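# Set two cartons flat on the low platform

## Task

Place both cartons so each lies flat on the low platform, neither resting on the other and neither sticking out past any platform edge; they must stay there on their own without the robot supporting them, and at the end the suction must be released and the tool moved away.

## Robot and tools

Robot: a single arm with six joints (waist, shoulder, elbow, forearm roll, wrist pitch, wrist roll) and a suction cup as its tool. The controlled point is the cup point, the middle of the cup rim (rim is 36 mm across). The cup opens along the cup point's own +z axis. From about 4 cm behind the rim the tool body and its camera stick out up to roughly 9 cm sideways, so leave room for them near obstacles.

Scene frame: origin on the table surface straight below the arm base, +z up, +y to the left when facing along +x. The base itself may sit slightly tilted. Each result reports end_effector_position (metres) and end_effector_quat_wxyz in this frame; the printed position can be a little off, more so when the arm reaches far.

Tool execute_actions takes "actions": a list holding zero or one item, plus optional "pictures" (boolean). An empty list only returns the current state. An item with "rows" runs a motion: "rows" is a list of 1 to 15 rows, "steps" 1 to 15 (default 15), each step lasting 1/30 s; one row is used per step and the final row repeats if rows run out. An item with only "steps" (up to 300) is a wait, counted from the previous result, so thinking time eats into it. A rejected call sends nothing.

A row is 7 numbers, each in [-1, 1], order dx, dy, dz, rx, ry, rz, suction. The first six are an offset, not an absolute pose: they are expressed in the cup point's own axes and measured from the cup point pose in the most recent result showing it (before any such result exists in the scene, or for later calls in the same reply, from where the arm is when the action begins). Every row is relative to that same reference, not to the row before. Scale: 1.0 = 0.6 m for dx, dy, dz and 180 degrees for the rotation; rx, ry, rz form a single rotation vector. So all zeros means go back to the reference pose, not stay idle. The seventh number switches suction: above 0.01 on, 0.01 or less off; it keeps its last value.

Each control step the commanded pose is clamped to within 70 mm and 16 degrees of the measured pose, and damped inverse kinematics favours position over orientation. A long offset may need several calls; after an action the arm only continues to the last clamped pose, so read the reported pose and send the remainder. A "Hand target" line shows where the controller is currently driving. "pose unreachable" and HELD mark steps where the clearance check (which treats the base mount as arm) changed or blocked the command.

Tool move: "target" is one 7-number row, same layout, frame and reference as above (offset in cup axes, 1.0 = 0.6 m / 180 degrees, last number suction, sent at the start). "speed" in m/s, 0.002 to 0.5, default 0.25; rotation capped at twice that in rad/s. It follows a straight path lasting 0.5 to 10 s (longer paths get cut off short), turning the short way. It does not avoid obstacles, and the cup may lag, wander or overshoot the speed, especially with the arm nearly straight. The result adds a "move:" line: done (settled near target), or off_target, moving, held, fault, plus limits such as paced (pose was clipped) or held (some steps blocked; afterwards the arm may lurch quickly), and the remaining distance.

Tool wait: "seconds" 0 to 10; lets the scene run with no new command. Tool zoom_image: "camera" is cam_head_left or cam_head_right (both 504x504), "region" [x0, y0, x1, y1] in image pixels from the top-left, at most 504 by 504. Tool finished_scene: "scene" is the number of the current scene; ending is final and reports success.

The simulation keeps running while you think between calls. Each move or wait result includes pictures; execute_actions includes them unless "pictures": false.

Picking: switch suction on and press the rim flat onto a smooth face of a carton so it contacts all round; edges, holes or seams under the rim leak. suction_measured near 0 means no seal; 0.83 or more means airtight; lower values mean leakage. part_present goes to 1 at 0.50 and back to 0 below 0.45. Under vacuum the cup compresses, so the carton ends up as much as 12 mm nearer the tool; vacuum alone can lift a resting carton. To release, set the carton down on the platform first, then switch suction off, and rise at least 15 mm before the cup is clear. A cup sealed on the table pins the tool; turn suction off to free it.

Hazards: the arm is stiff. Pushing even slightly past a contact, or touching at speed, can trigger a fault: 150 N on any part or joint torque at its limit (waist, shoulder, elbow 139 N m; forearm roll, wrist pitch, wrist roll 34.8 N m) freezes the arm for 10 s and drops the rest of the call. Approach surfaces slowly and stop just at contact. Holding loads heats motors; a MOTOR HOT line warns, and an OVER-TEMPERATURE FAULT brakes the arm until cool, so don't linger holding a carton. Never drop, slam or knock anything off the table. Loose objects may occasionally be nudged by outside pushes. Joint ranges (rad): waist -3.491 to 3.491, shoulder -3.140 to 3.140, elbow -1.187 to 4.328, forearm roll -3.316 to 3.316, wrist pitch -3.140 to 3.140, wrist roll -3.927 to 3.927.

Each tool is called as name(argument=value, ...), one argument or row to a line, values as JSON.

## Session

execute_actions(
  actions=[],
)

Scene clock: 0.00 s of 5000.00 s.
end_effector_position=(+0.5002, +0.0124, +0.3948) suction_measured=0.00 part_present=0 end_effector_quat_wxyz=(-0.001, -0.013, +1.000, -0.001)
Joint positions: [ 0.265  0.134  0.191  0.002 -1.631 -0.263]
Joint velocities: [-0.     0.    -0.     0.     0.     0.001]
Hand target: +0.500, +0.012, +0.395; -0.001, -0.013, +1.000, -0.001

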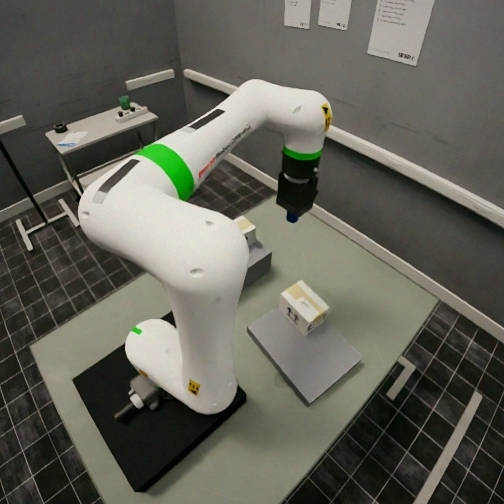

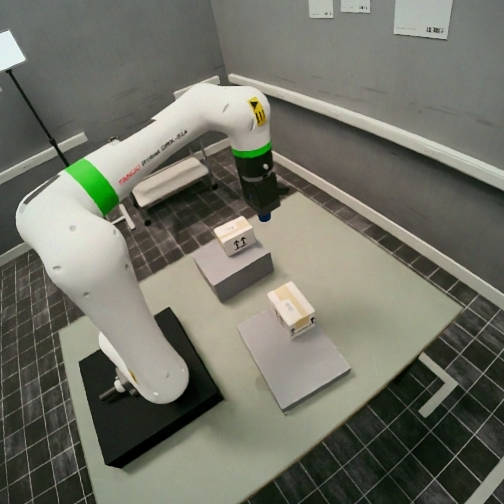

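zoom_image(
  camera="cam_head_right",
  region=[180, 200, 370, 420],
)

zoom_image(
  camera="cam_head_left",
  region=[210, 200, 380, 420],
)

Region (180, 200, 370, 420) of cam_head_right's 504x504 image, scaled by 2.291, with more detail than that image has; it fills the left 435 columns of this view, and the rest is white.

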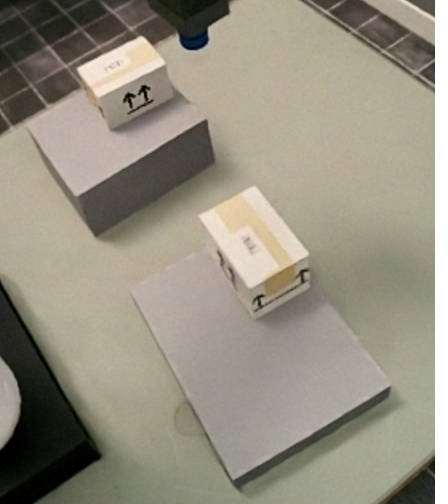

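Region (210, 200, 380, 420) of cam_head_left's 504x504 image, scaled by 2.291, with more detail than that image has; it fills the left 389 columns of this view, and the rest is white.

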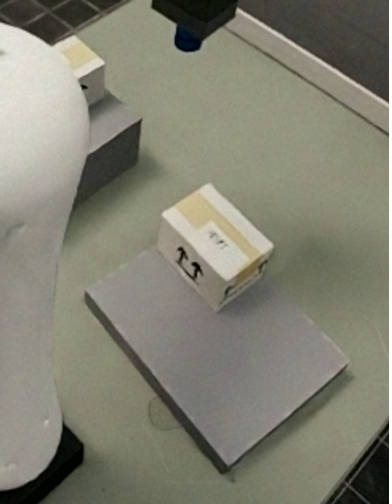

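move(
  target=[0.0667, 0.2967, 0.125, 0, 0, 0, 0],
  speed=0.3,
)

zoom_image(
  camera="cam_head_right",
  region=[170, 160, 310, 300],
)

zoom_image(
  camera="cam_head_left",
  region=[180, 160, 320, 300],
)

Scene clock: 54.47 s of 5000.00 s.
end_effector_position=(+0.4555, +0.1893, +0.3198) suction_measured=0.00 part_present=0 end_effector_quat_wxyz=(-0.001, -0.013, +1.000, -0.002)
Joint positions: [ 0.638  0.122  0.003  0.002 -1.455 -0.635]
Joint velocities: [ 0.001  0.001  0.    -0.     0.001 -0.001]
Hand target: +0.456, +0.189, +0.320; -0.001, -0.013, +1.000, -0.002
Off the commanded pose: 0.000 m, 0 deg.
After step 90, 50.30 s passed at rest.
move: done

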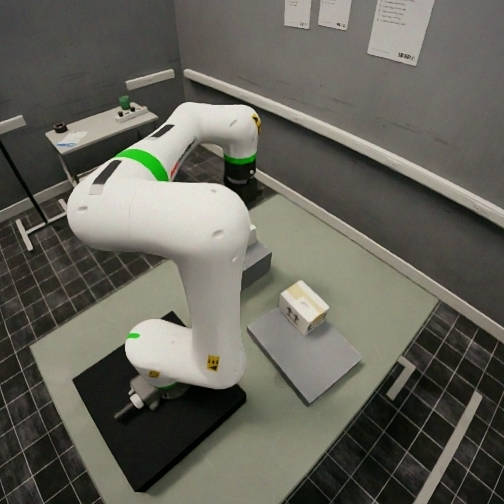

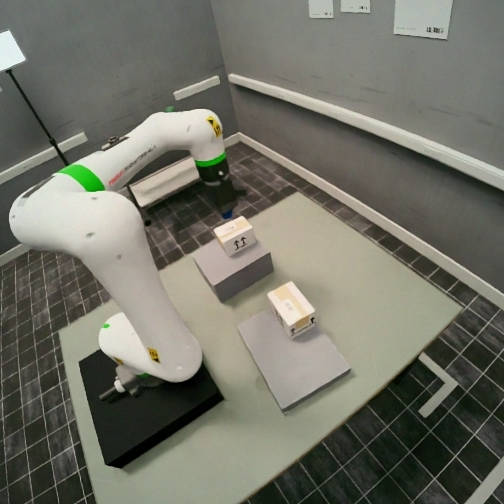

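Region (170, 160, 310, 300) of cam_head_right's 504x504 image, scaled by 3.600, with more detail than that image has.

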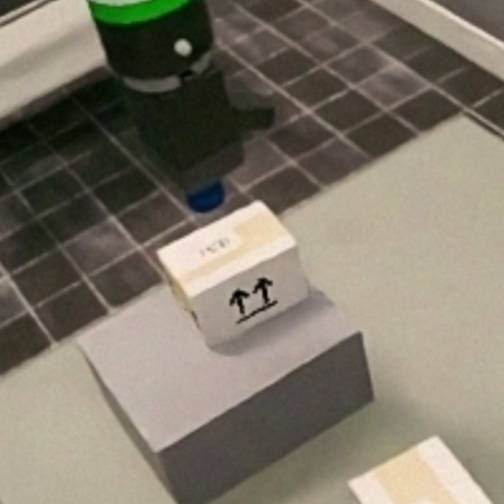

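Region (180, 160, 320, 300) of cam_head_left's 504x504 image, scaled by 3.600, with more detail than that image has.

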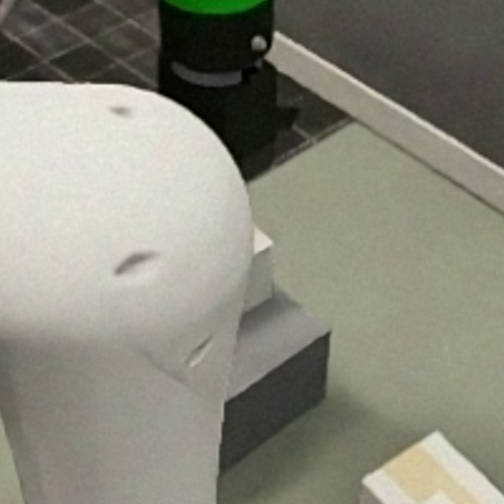

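move(
  target=[0, 0, 0.0667, 0, 0, 0, 1],
  speed=0.05,
)

zoom_image(
  camera="cam_head_right",
  region=[170, 160, 310, 300],
)

Scene clock: 77.10 s of 5000.00 s.
end_effector_position=(+0.4554, +0.1892, +0.2799) suction_measured=0.00 part_present=0 end_effector_quat_wxyz=(-0.001, -0.013, +1.000, -0.002)
Joint positions: [ 0.638  0.137 -0.074  0.002 -1.363 -0.635]
Joint velocities: [-0.     0.    -0.001 -0.     0.002  0.001]
Hand target: +0.455, +0.189, +0.280; -0.001, -0.013, +1.000, -0.002
Off the commanded pose: 0.000 m, 0 deg.
After step 90, 18.53 s passed at rest.
move: done

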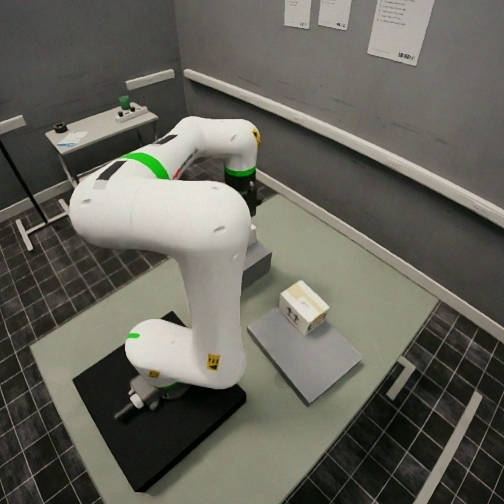

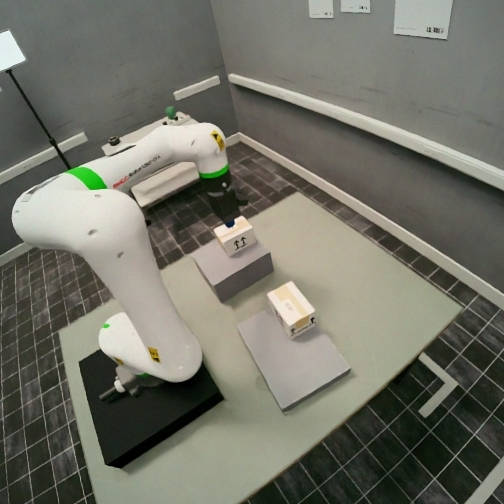

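Region (170, 160, 310, 300) of cam_head_right's 504x504 image, scaled by 3.600, with more detail than that image has.

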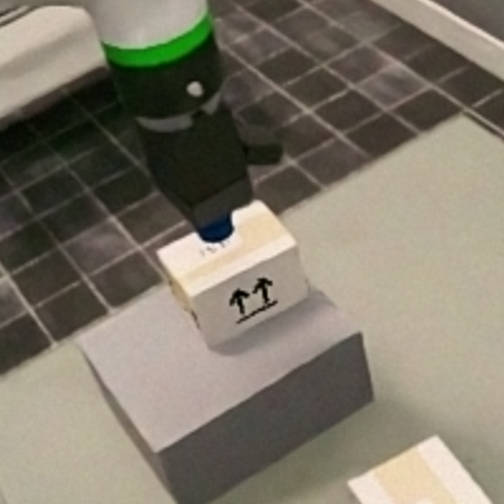

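move(
  target=[0, 0, 0.0167, 0, 0, 0, 1],
  speed=0.02,
)

Scene clock: 82.00 s of 5000.00 s.
end_effector_position=(+0.4553, +0.1892, +0.2699) suction_measured=0.00 part_present=0 end_effector_quat_wxyz=(-0.001, -0.013, +1.000, -0.002)
Joint positions: [ 0.638  0.143 -0.092  0.002 -1.34  -0.635]
Joint velocities: [-0.     0.    -0.002 -0.     0.003 -0.   ]
Hand target: +0.455, +0.189, +0.270; -0.001, -0.013, +1.000, -0.002
Off the commanded pose: 0.000 m, 0 deg.
After step 90, 1.17 s passed at rest.
move: done

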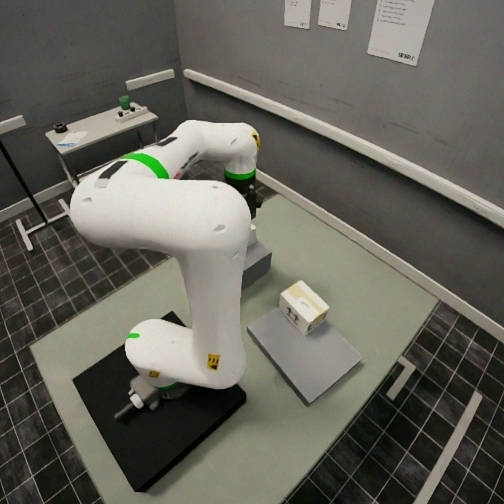

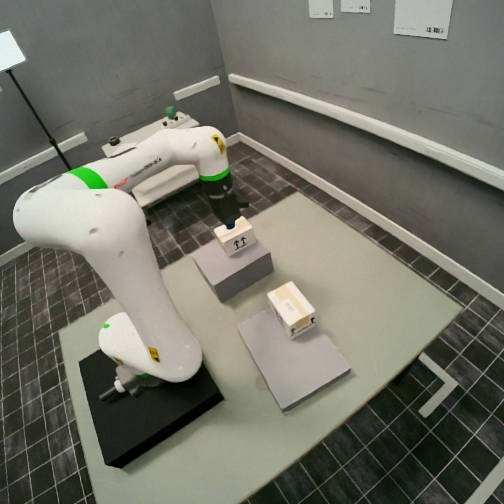

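move(
  target=[0, 0, 0.0167, 0, 0, 0, 1],
  speed=0.02,
)

zoom_image(
  camera="cam_head_right",
  region=[170, 160, 310, 300],
)

Scene clock: 88.43 s of 5000.00 s.
end_effector_position=(+0.4553, +0.1892, +0.2599) suction_measured=0.00 part_present=0 end_effector_quat_wxyz=(-0.001, -0.013, +1.000, -0.002)
Joint positions: [ 0.638  0.149 -0.109  0.002 -1.317 -0.635]
Joint velocities: [-0.     0.001 -0.001  0.001  0.003  0.001]
Hand target: +0.455, +0.189, +0.260; -0.001, -0.013, +1.000, -0.002
Off the commanded pose: 0.000 m, 0 deg.
After step 90, 2.70 s passed at rest.
move: done

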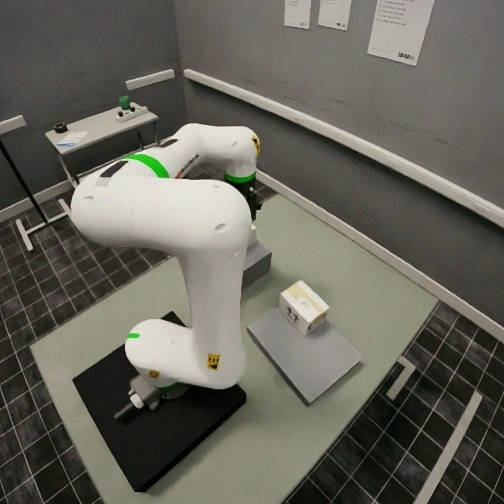

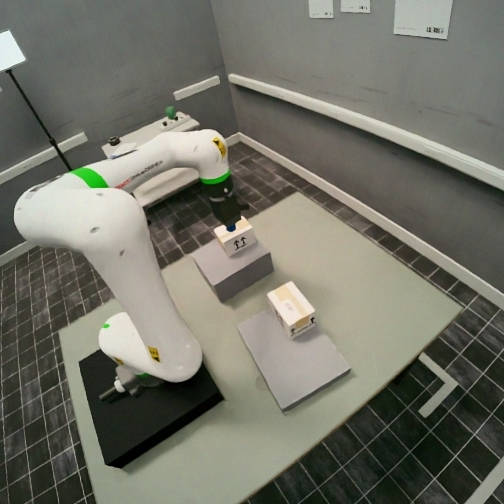

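Region (170, 160, 310, 300) of cam_head_right's 504x504 image, scaled by 3.600, with more detail than that image has.

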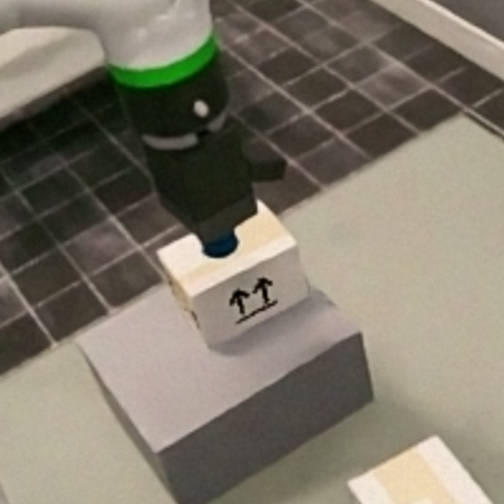

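move(
  target=[-0.0183, 0.0167, 0.0167, 0, 0, 0, 1],
  speed=0.02,
)

zoom_image(
  camera="cam_head_right",
  region=[170, 160, 310, 300],
)

Scene clock: 112.57 s of 5000.00 s.
end_effector_position=(+0.4660, +0.1995, +0.2499) suction_measured=0.00 part_present=0 end_effector_quat_wxyz=(-0.001, -0.013, +1.000, -0.002)
Joint positions: [ 0.641  0.189 -0.086  0.002 -1.299 -0.639]
Joint velocities: [ 0.001  0.002  0.001  0.     0.001 -0.   ]
Hand target: +0.466, +0.199, +0.250; -0.001, -0.013, +1.000, -0.002
Off the commanded pose: 0.000 m, 0 deg.
After step 90, 19.97 s passed at rest.
move: done

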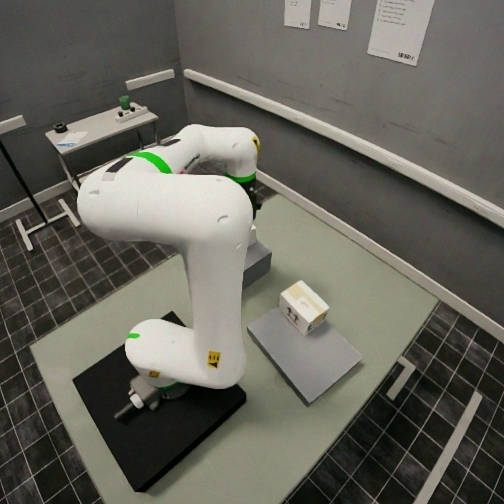

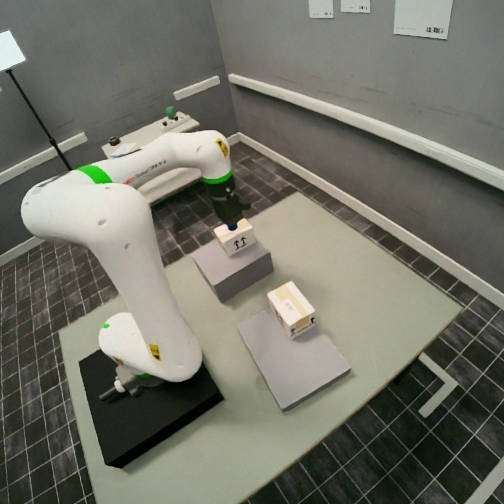

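Region (170, 160, 310, 300) of cam_head_right's 504x504 image, scaled by 3.600, with more detail than that image has.

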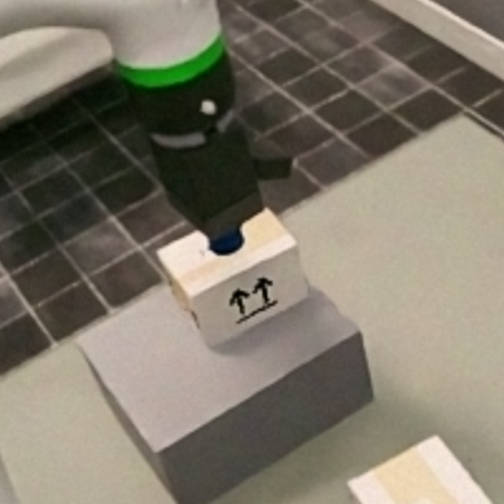

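move(
  target=[-0.0057, 0.0167, 0.0167, 0, 0, 0, 1],
  speed=0.02,
)

Scene clock: 121.13 s of 5000.00 s.
end_effector_position=(+0.4691, +0.2095, +0.2399) suction_measured=0.00 part_present=0 end_effector_quat_wxyz=(-0.001, -0.013, +1.000, -0.002)
Joint positions: [ 0.653  0.212 -0.082  0.002 -1.28  -0.651]
Joint velocities: [ 0.001  0.001 -0.    -0.001  0.001  0.001]
Hand target: +0.469, +0.210, +0.240; -0.001, -0.013, +1.000, -0.002
Off the commanded pose: 0.000 m, 0 deg.
After step 90, 4.57 s passed at rest.
move: done

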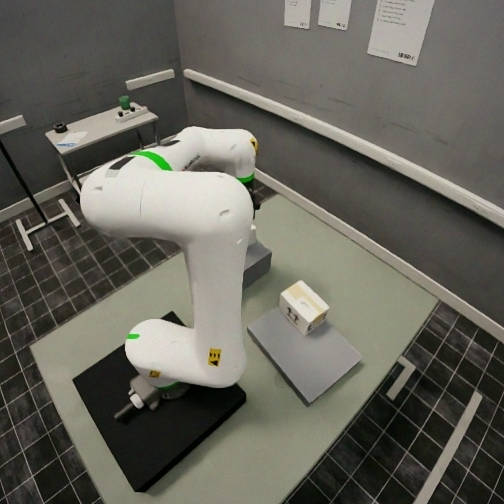

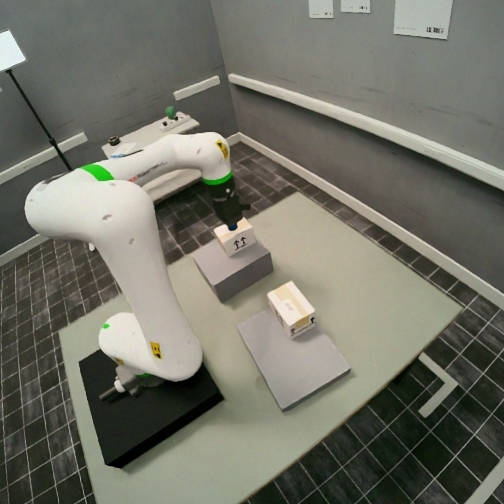

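move(
  target=[-0.0057, 0.0167, 0.0167, 0, 0, 0, 1],
  speed=0.02,
)

zoom_image(
  camera="cam_head_right",
  region=[170, 160, 310, 300],
)

Scene clock: 126.10 s of 5000.00 s.
end_effector_position=(+0.4723, +0.2196, +0.2299) suction_measured=0.00 part_present=0 end_effector_quat_wxyz=(-0.001, -0.013, +1.000, -0.002)
Joint positions: [ 0.665  0.237 -0.077  0.002 -1.261 -0.662]
Joint velocities: [ 0.001  0.001  0.001 -0.     0.001 -0.001]
Hand target: +0.472, +0.220, +0.230; -0.001, -0.013, +1.000, -0.002
Off the commanded pose: 0.000 m, 0 deg.
After step 90, 0.97 s passed at rest.
move: done

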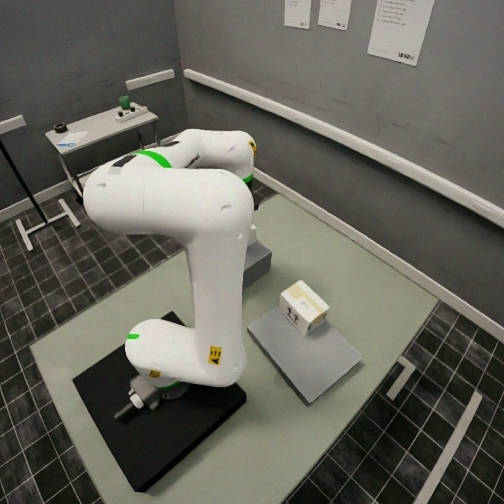

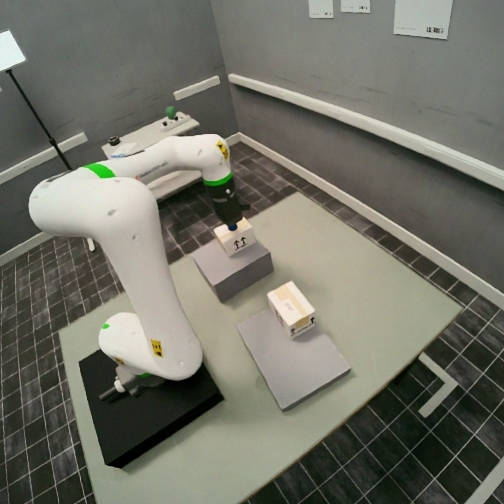

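Region (170, 160, 310, 300) of cam_head_right's 504x504 image, scaled by 3.600, with more detail than that image has.

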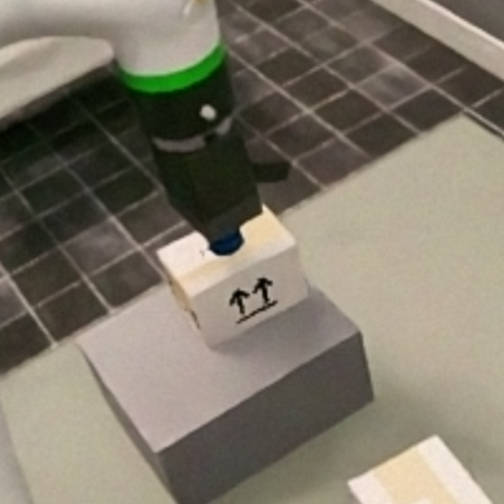

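move(
  target=[-0.0057, 0.0167, 0.0167, 0, 0, 0, 1],
  speed=0.02,
)

Scene clock: 130.80 s of 5000.00 s.
end_effector_position=(+0.4754, +0.2297, +0.2199) suction_measured=0.00 part_present=0 end_effector_quat_wxyz=(-0.001, -0.013, +1.000, -0.002)
Joint positions: [ 0.676  0.262 -0.07   0.002 -1.242 -0.674]
Joint velocities: [ 0.     0.001 -0.    -0.001 -0.001  0.001]
Hand target: +0.475, +0.230, +0.220; -0.001, -0.013, +1.000, -0.002
Off the commanded pose: 0.000 m, 0 deg.
After step 90, 0.70 s passed at rest.
move: done

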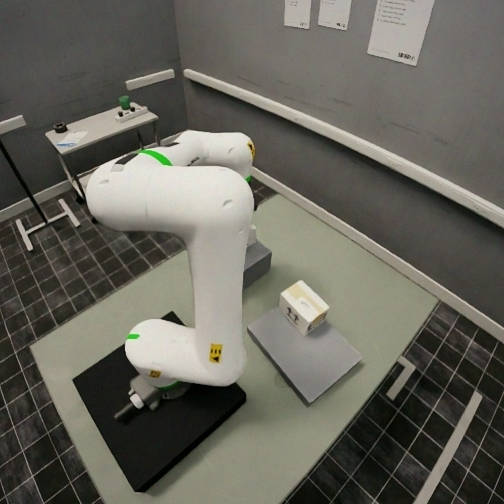

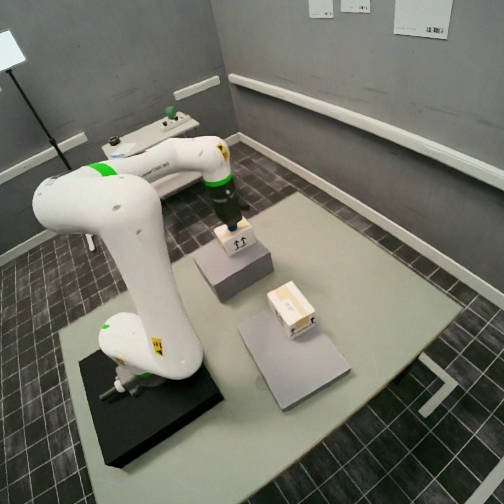

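move(
  target=[-0.0057, 0.0167, 0.0167, 0, 0, 0, 1],
  speed=0.02,
)

zoom_image(
  camera="cam_head_right",
  region=[170, 160, 310, 300],
)

Scene clock: 139.27 s of 5000.00 s.
end_effector_position=(+0.4785, +0.2397, +0.2099) suction_measured=0.00 part_present=0 end_effector_quat_wxyz=(-0.001, -0.014, +1.000, -0.002)
Joint positions: [ 0.687  0.287 -0.063  0.002 -1.225 -0.684]
Joint velocities: [ 0.     0.001 -0.    -0.     0.001 -0.001]
Hand target: +0.479, +0.240, +0.210; -0.001, -0.014, +1.000, -0.002
Off the commanded pose: 0.000 m, 0 deg.
After step 90, 4.47 s passed at rest.
move: done

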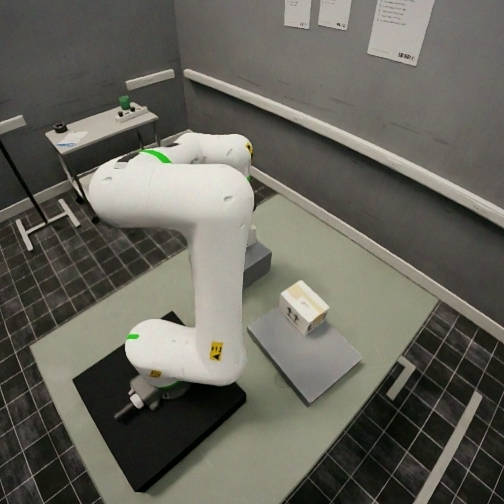

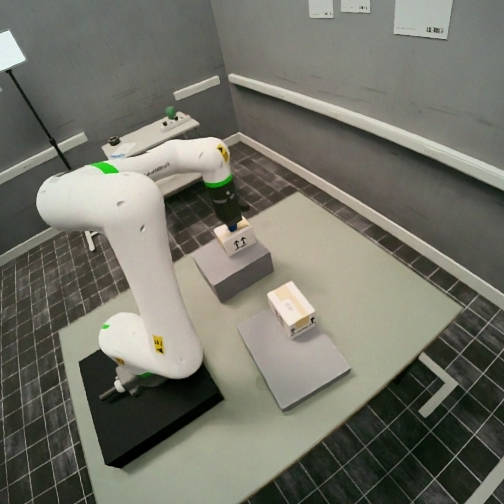

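Region (170, 160, 310, 300) of cam_head_right's 504x504 image, scaled by 3.600, with more detail than that image has.

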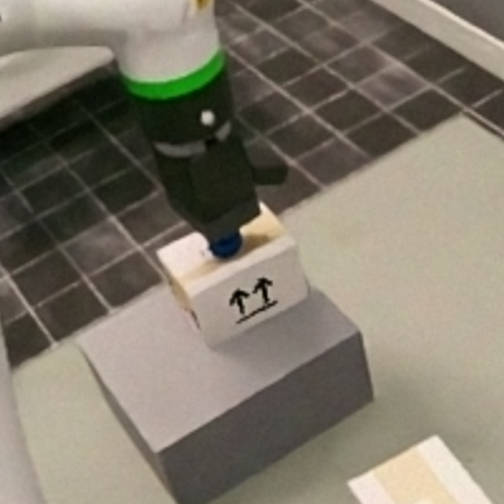

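move(
  target=[-0.0057, 0.0167, 0.0167, 0, 0, 0, 1],
  speed=0.02,
)

Scene clock: 148.13 s of 5000.00 s.
end_effector_position=(+0.4817, +0.2498, +0.1998) suction_measured=0.91 part_present=1 end_effector_quat_wxyz=(-0.001, -0.014, +1.000, -0.002)
Joint positions: [ 0.698  0.313 -0.054  0.002 -1.208 -0.695]
Joint velocities: [-0.     0.001  0.    -0.    -0.     0.001]
Hand target: +0.482, +0.250, +0.200; -0.001, -0.014, +1.000, -0.002
Off the commanded pose: 0.000 m, 0 deg.
After step 90, 4.87 s passed at rest.
move: done

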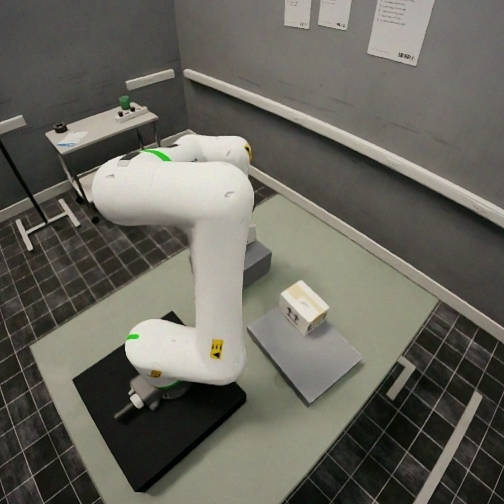

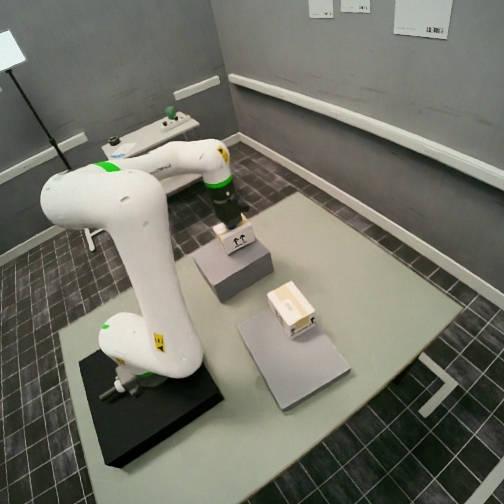

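move(
  target=[0, 0, -0.2, 0, 0, 0, 1],
  speed=0.15,
)

move(
  target=[0.1363, -0.85, 0, 0, 0, 0, 1],
  speed=0.3,
)

move(
  target=[0, 0, 0.2, 0, 0, 0, 1],
  speed=0.12,
)

zoom_image(
  camera="cam_head_left",
  region=[230, 260, 390, 420],
)

zoom_image(
  camera="cam_head_right",
  region=[220, 260, 380, 420],
)

Scene clock: 182.77 s of 5000.00 s.
end_effector_position=(+0.4819, +0.2500, +0.3200) suction_measured=1.00 part_present=1 end_effector_quat_wxyz=(-0.000, -0.013, +1.000, -0.002)
Joint positions: [ 0.698  0.246  0.149  0.002 -1.477 -0.695]
Joint velocities: [-0.001  0.001  0.002 -0.002 -0.001  0.003]
Hand target: +0.482, +0.250, +0.320; -0.001, -0.013, +1.000, -0.002
Off the commanded pose: 0.000 m, 0 deg.
After step 90, 30.43 s passed at rest.
move: done

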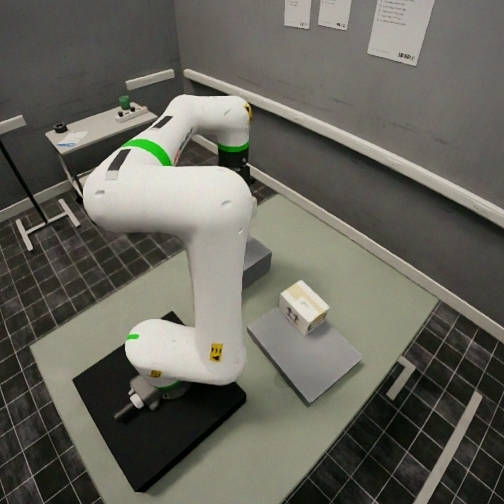

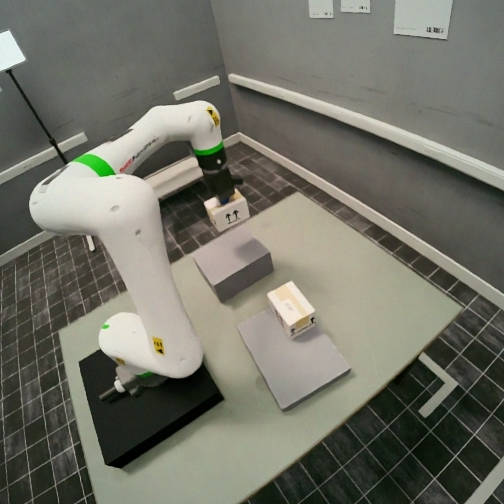

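Scene clock: 185.03 s of 5000.00 s.
end_effector_position=(+0.4128, -0.2620, +0.3200) suction_measured=1.00 part_present=1 end_effector_quat_wxyz=(-0.002, -0.013, +1.000, -0.000)
Joint positions: [-0.319  0.111 -0.009  0.002 -1.454  0.322]
Joint velocities: [-0.001  0.002  0.002 -0.001 -0.002  0.002]
Hand target: +0.413, -0.262, +0.320; -0.002, -0.013, +1.000, -0.000
Off the commanded pose: 0.002 m, 0 deg.
move: done

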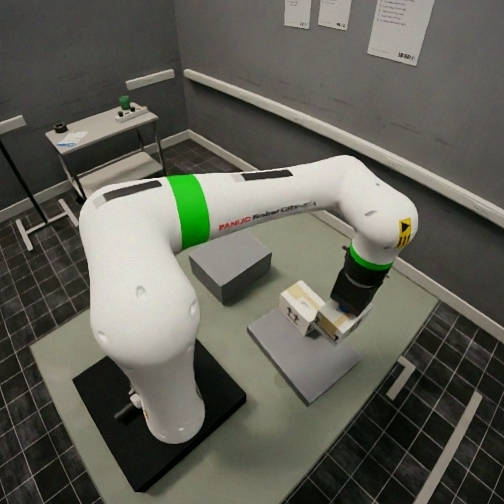

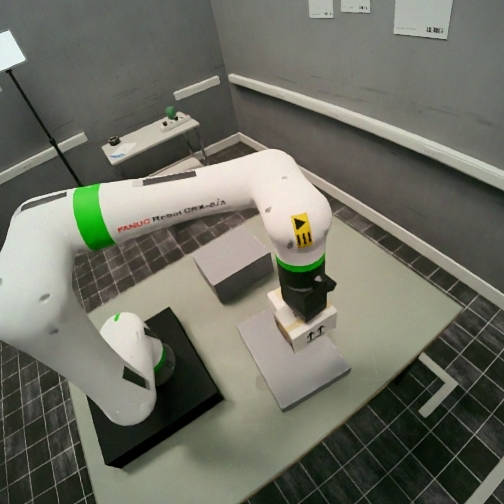

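Scene clock: 186.43 s of 5000.00 s.
end_effector_position=(+0.4126, -0.2618, +0.2001) suction_measured=1.00 part_present=1 end_effector_quat_wxyz=(-0.002, -0.014, +1.000, -0.000)
Joint positions: [-0.319  0.185 -0.213  0.002 -1.175  0.322]
Joint velocities: [ 0.001  0.001 -0.     0.002  0.     0.001]
Hand target: +0.413, -0.262, +0.200; -0.002, -0.014, +1.000, -0.000
Off the commanded pose: 0.000 m, 0 deg.
move: done

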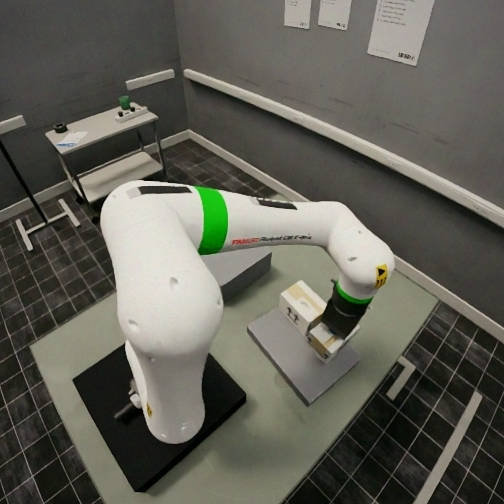

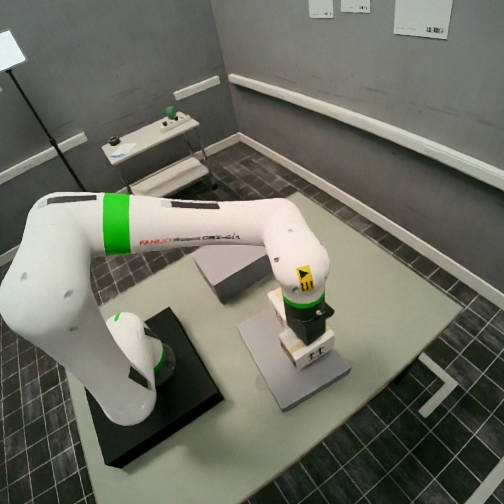

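Region (230, 260, 390, 420) of cam_head_left's 504x504 image, scaled by 3.150, with more detail than that image has.

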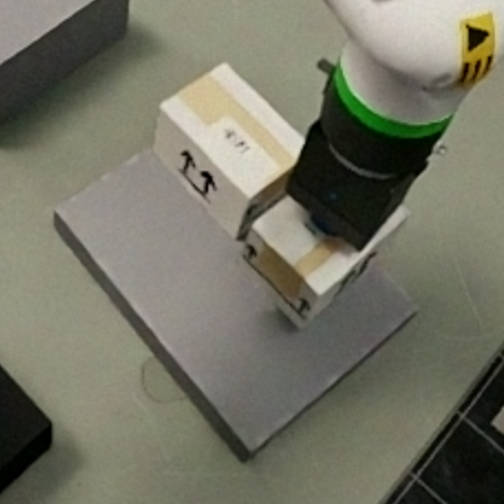

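Region (220, 260, 380, 420) of cam_head_right's 504x504 image, scaled by 3.150, with more detail than that image has.

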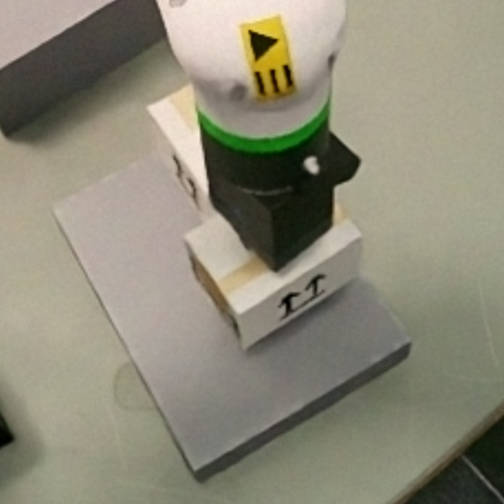

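move(
  target=[0.08, 0, 0, 0, 0, 0, 1],
  speed=0.1,
)

move(
  target=[0, 0, 0.0833, 0, 0, 0, 1],
  speed=0.08,
)

zoom_image(
  camera="cam_head_left",
  region=[230, 260, 390, 420],
)

zoom_image(
  camera="cam_head_right",
  region=[220, 260, 380, 420],
)

Scene clock: 210.40 s of 5000.00 s.
end_effector_position=(+0.3646, -0.2630, +0.2001) suction_measured=1.00 part_present=1 end_effector_quat_wxyz=(-0.002, -0.014, +1.000, -0.000)
Joint positions: [-0.354  0.09  -0.321  0.002 -1.162  0.357]
Joint velocities: [-0.001 -0.002 -0.001 -0.     0.     0.002]
Hand target: +0.365, -0.263, +0.200; -0.002, -0.014, +1.000, -0.000
Off the commanded pose: 0.000 m, 0 deg.
After step 90, 20.13 s passed at rest.
move: done

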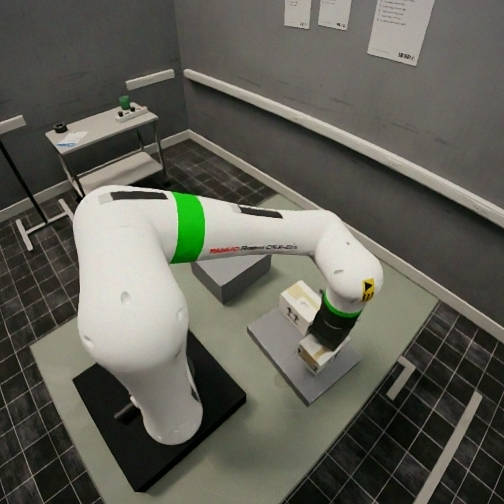

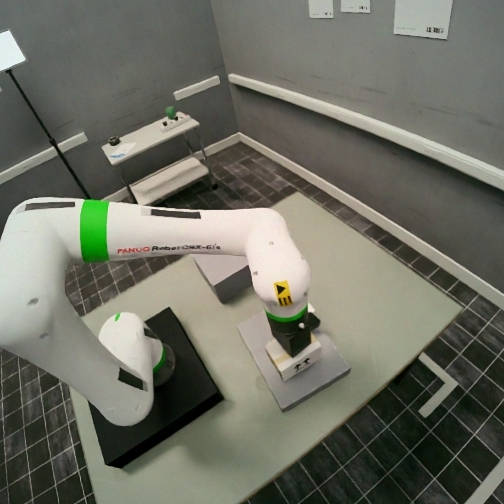

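Scene clock: 211.37 s of 5000.00 s.
end_effector_position=(+0.3645, -0.2629, +0.1502) suction_measured=1.00 part_present=1 end_effector_quat_wxyz=(-0.002, -0.014, +1.000, +0.000)
Joint positions: [-0.354  0.149 -0.385  0.001 -1.039  0.357]
Joint velocities: [-0.001  0.002 -0.001  0.001  0.002  0.   ]
Hand target: +0.365, -0.263, +0.150; -0.002, -0.014, +1.000, -0.000
Off the commanded pose: 0.000 m, 0 deg.
move: done

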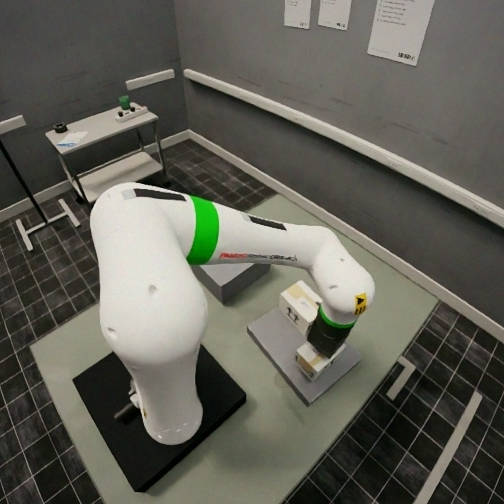

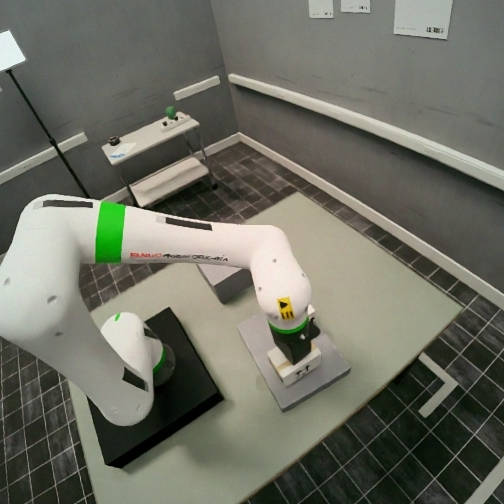

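Region (230, 260, 390, 420) of cam_head_left's 504x504 image, scaled by 3.150, with more detail than that image has.

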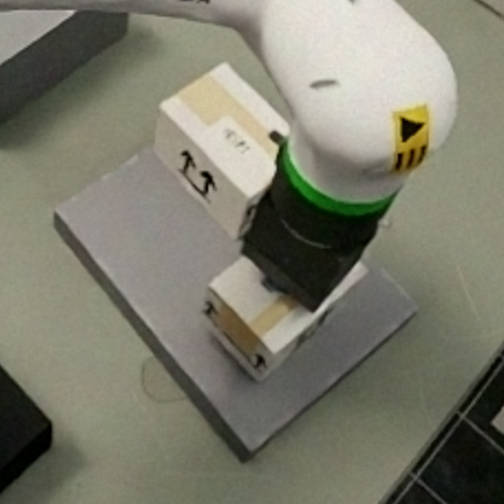

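Region (220, 260, 380, 420) of cam_head_right's 504x504 image, scaled by 3.150, with more detail than that image has.

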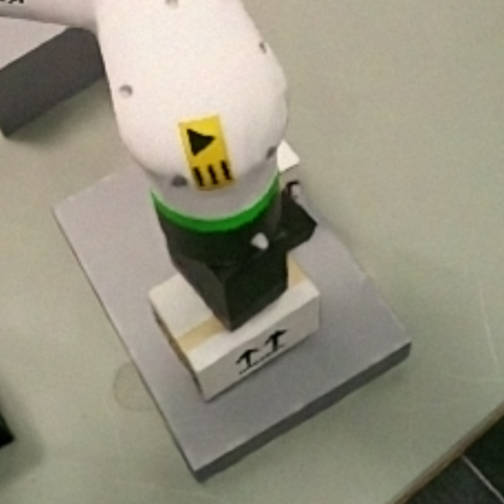

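move(
  target=[0, 0, 0.03, 0, 0, 0, 1],
  speed=0.02,
)

zoom_image(
  camera="cam_head_right",
  region=[250, 320, 350, 420],
)

zoom_image(
  camera="cam_head_left",
  region=[270, 320, 370, 420],
)

Scene clock: 238.13 s of 5000.00 s.
end_effector_position=(+0.3645, -0.2628, +0.1322) suction_measured=1.00 part_present=1 end_effector_quat_wxyz=(-0.002, -0.014, +1.000, +0.000)
Joint positions: [-0.354  0.174 -0.405  0.001 -0.995  0.357]
Joint velocities: [ 0.001  0.001 -0.001 -0.001 -0.    -0.   ]
Hand target: +0.364, -0.263, +0.132; -0.002, -0.014, +1.000, +0.000
Off the commanded pose: 0.000 m, 0 deg.
After step 90, 22.60 s passed at rest.
move: done

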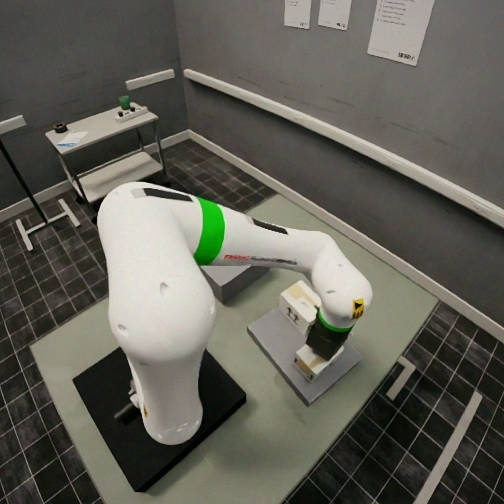

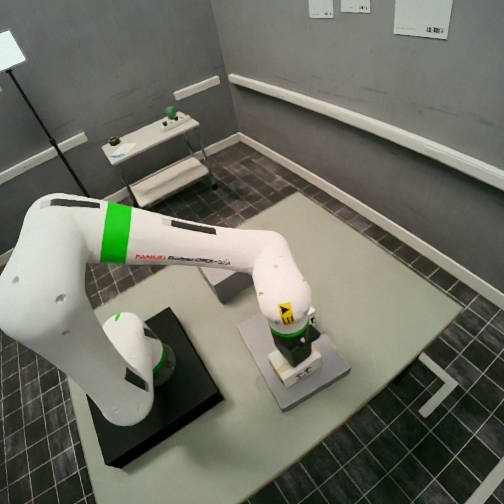

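Region (250, 320, 350, 420) of cam_head_right's 504x504 image, scaled by 5.040, with more detail than that image has.

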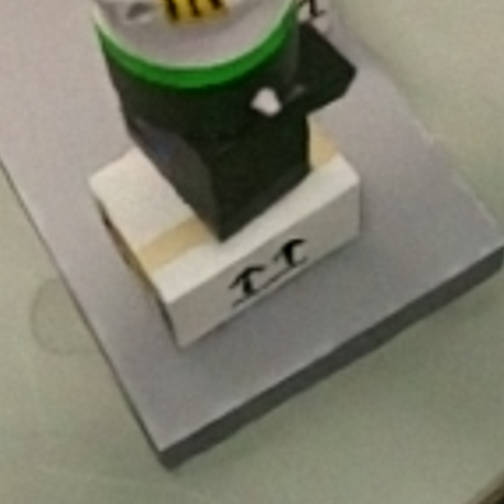

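Region (270, 320, 370, 420) of cam_head_left's 504x504 image, scaled by 5.040, with more detail than that image has.

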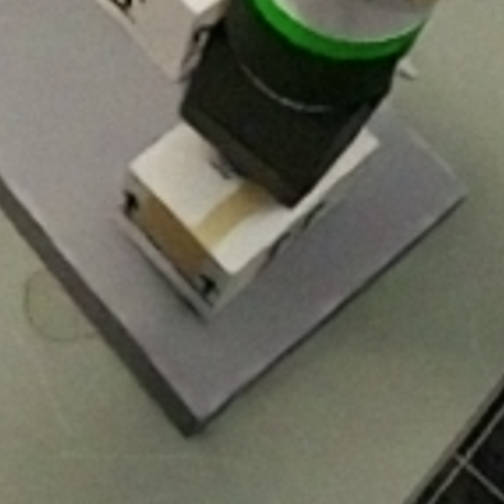

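move(
  target=[0, 0, 0.0133, 0, 0, 0, 1],
  speed=0.015,
)

zoom_image(
  camera="cam_head_right",
  region=[250, 320, 350, 420],
)

Scene clock: 247.47 s of 5000.00 s.
end_effector_position=(+0.3645, -0.2628, +0.1243) suction_measured=1.00 part_present=1 end_effector_quat_wxyz=(-0.002, -0.014, +1.000, +0.000)
Joint positions: [-0.354  0.186 -0.413  0.001 -0.975  0.357]
Joint velocities: [-0.     0.002 -0.001 -0.     0.001 -0.   ]
Hand target: +0.364, -0.263, +0.124; -0.002, -0.014, +1.000, +0.000
Off the commanded pose: 0.000 m, 0 deg.
After step 90, 5.57 s passed at rest.
move: done

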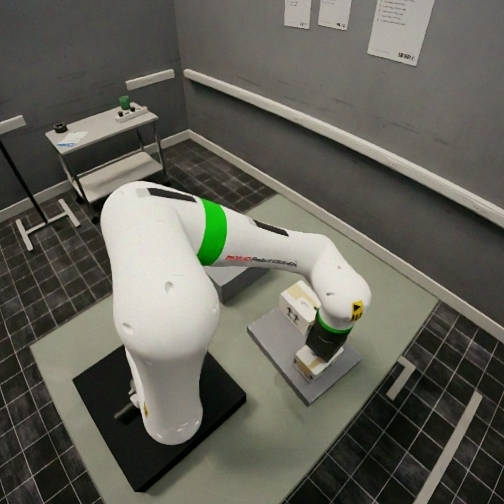

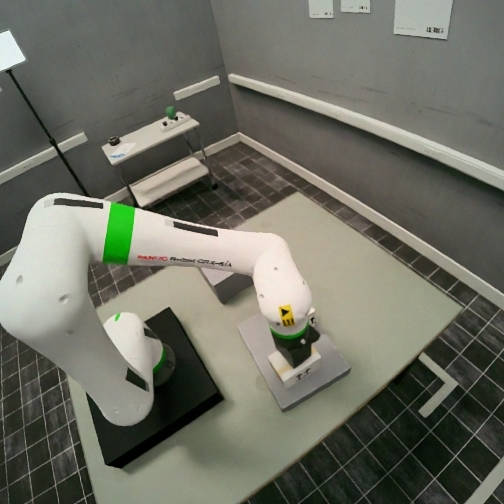

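Region (250, 320, 350, 420) of cam_head_right's 504x504 image, scaled by 5.040, with more detail than that image has.

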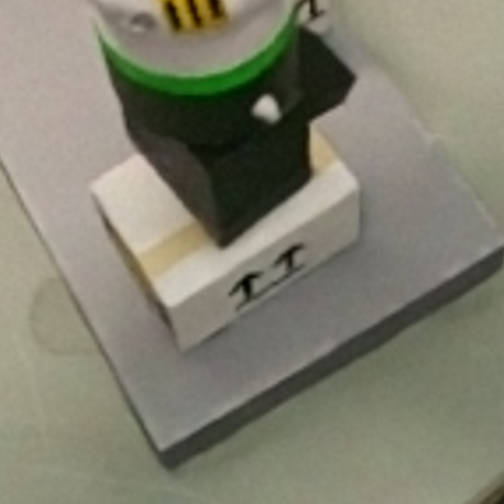

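move(
  target=[0, 0, 0.0133, 0, 0, 0, 1],
  speed=0.015,
)

zoom_image(
  camera="cam_head_right",
  region=[250, 320, 350, 420],
)

Scene clock: 254.77 s of 5000.00 s.
end_effector_position=(+0.3644, -0.2628, +0.1164) suction_measured=1.00 part_present=1 end_effector_quat_wxyz=(-0.002, -0.014, +1.000, +0.000)
Joint positions: [-0.354  0.198 -0.421  0.001 -0.955  0.357]
Joint velocities: [-0.     0.001 -0.001  0.     0.003  0.001]
Hand target: +0.364, -0.263, +0.116; -0.002, -0.014, +1.000, +0.000
Off the commanded pose: 0.000 m, 0 deg.
After step 90, 3.53 s passed at rest.
move: done

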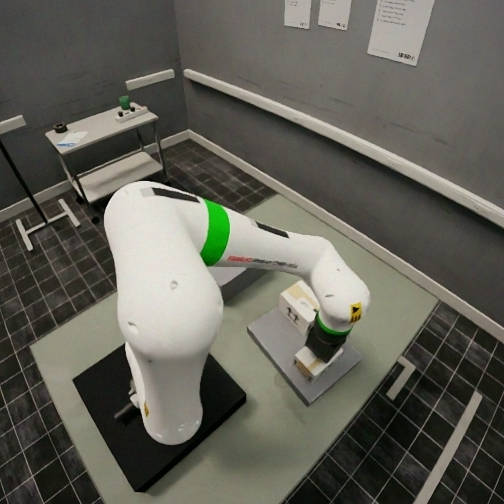

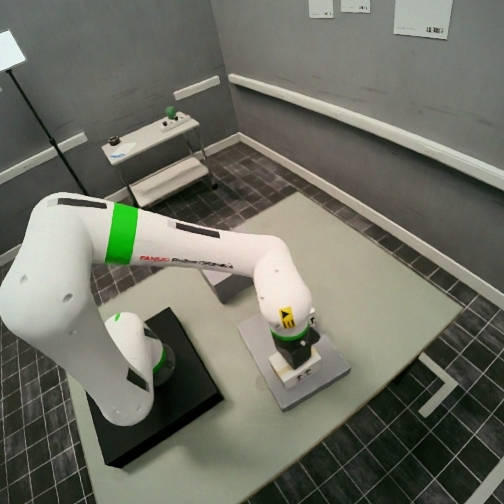

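Region (250, 320, 350, 420) of cam_head_right's 504x504 image, scaled by 5.040, with more detail than that image has.

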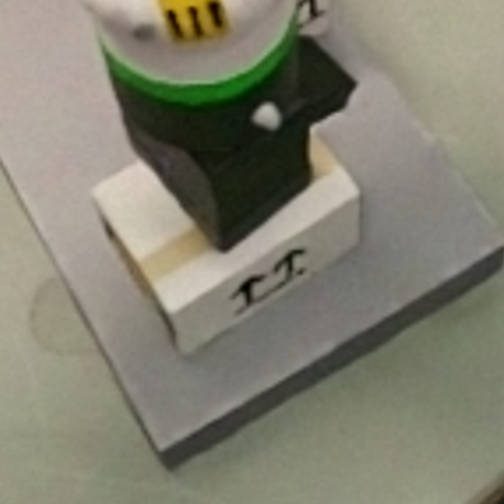

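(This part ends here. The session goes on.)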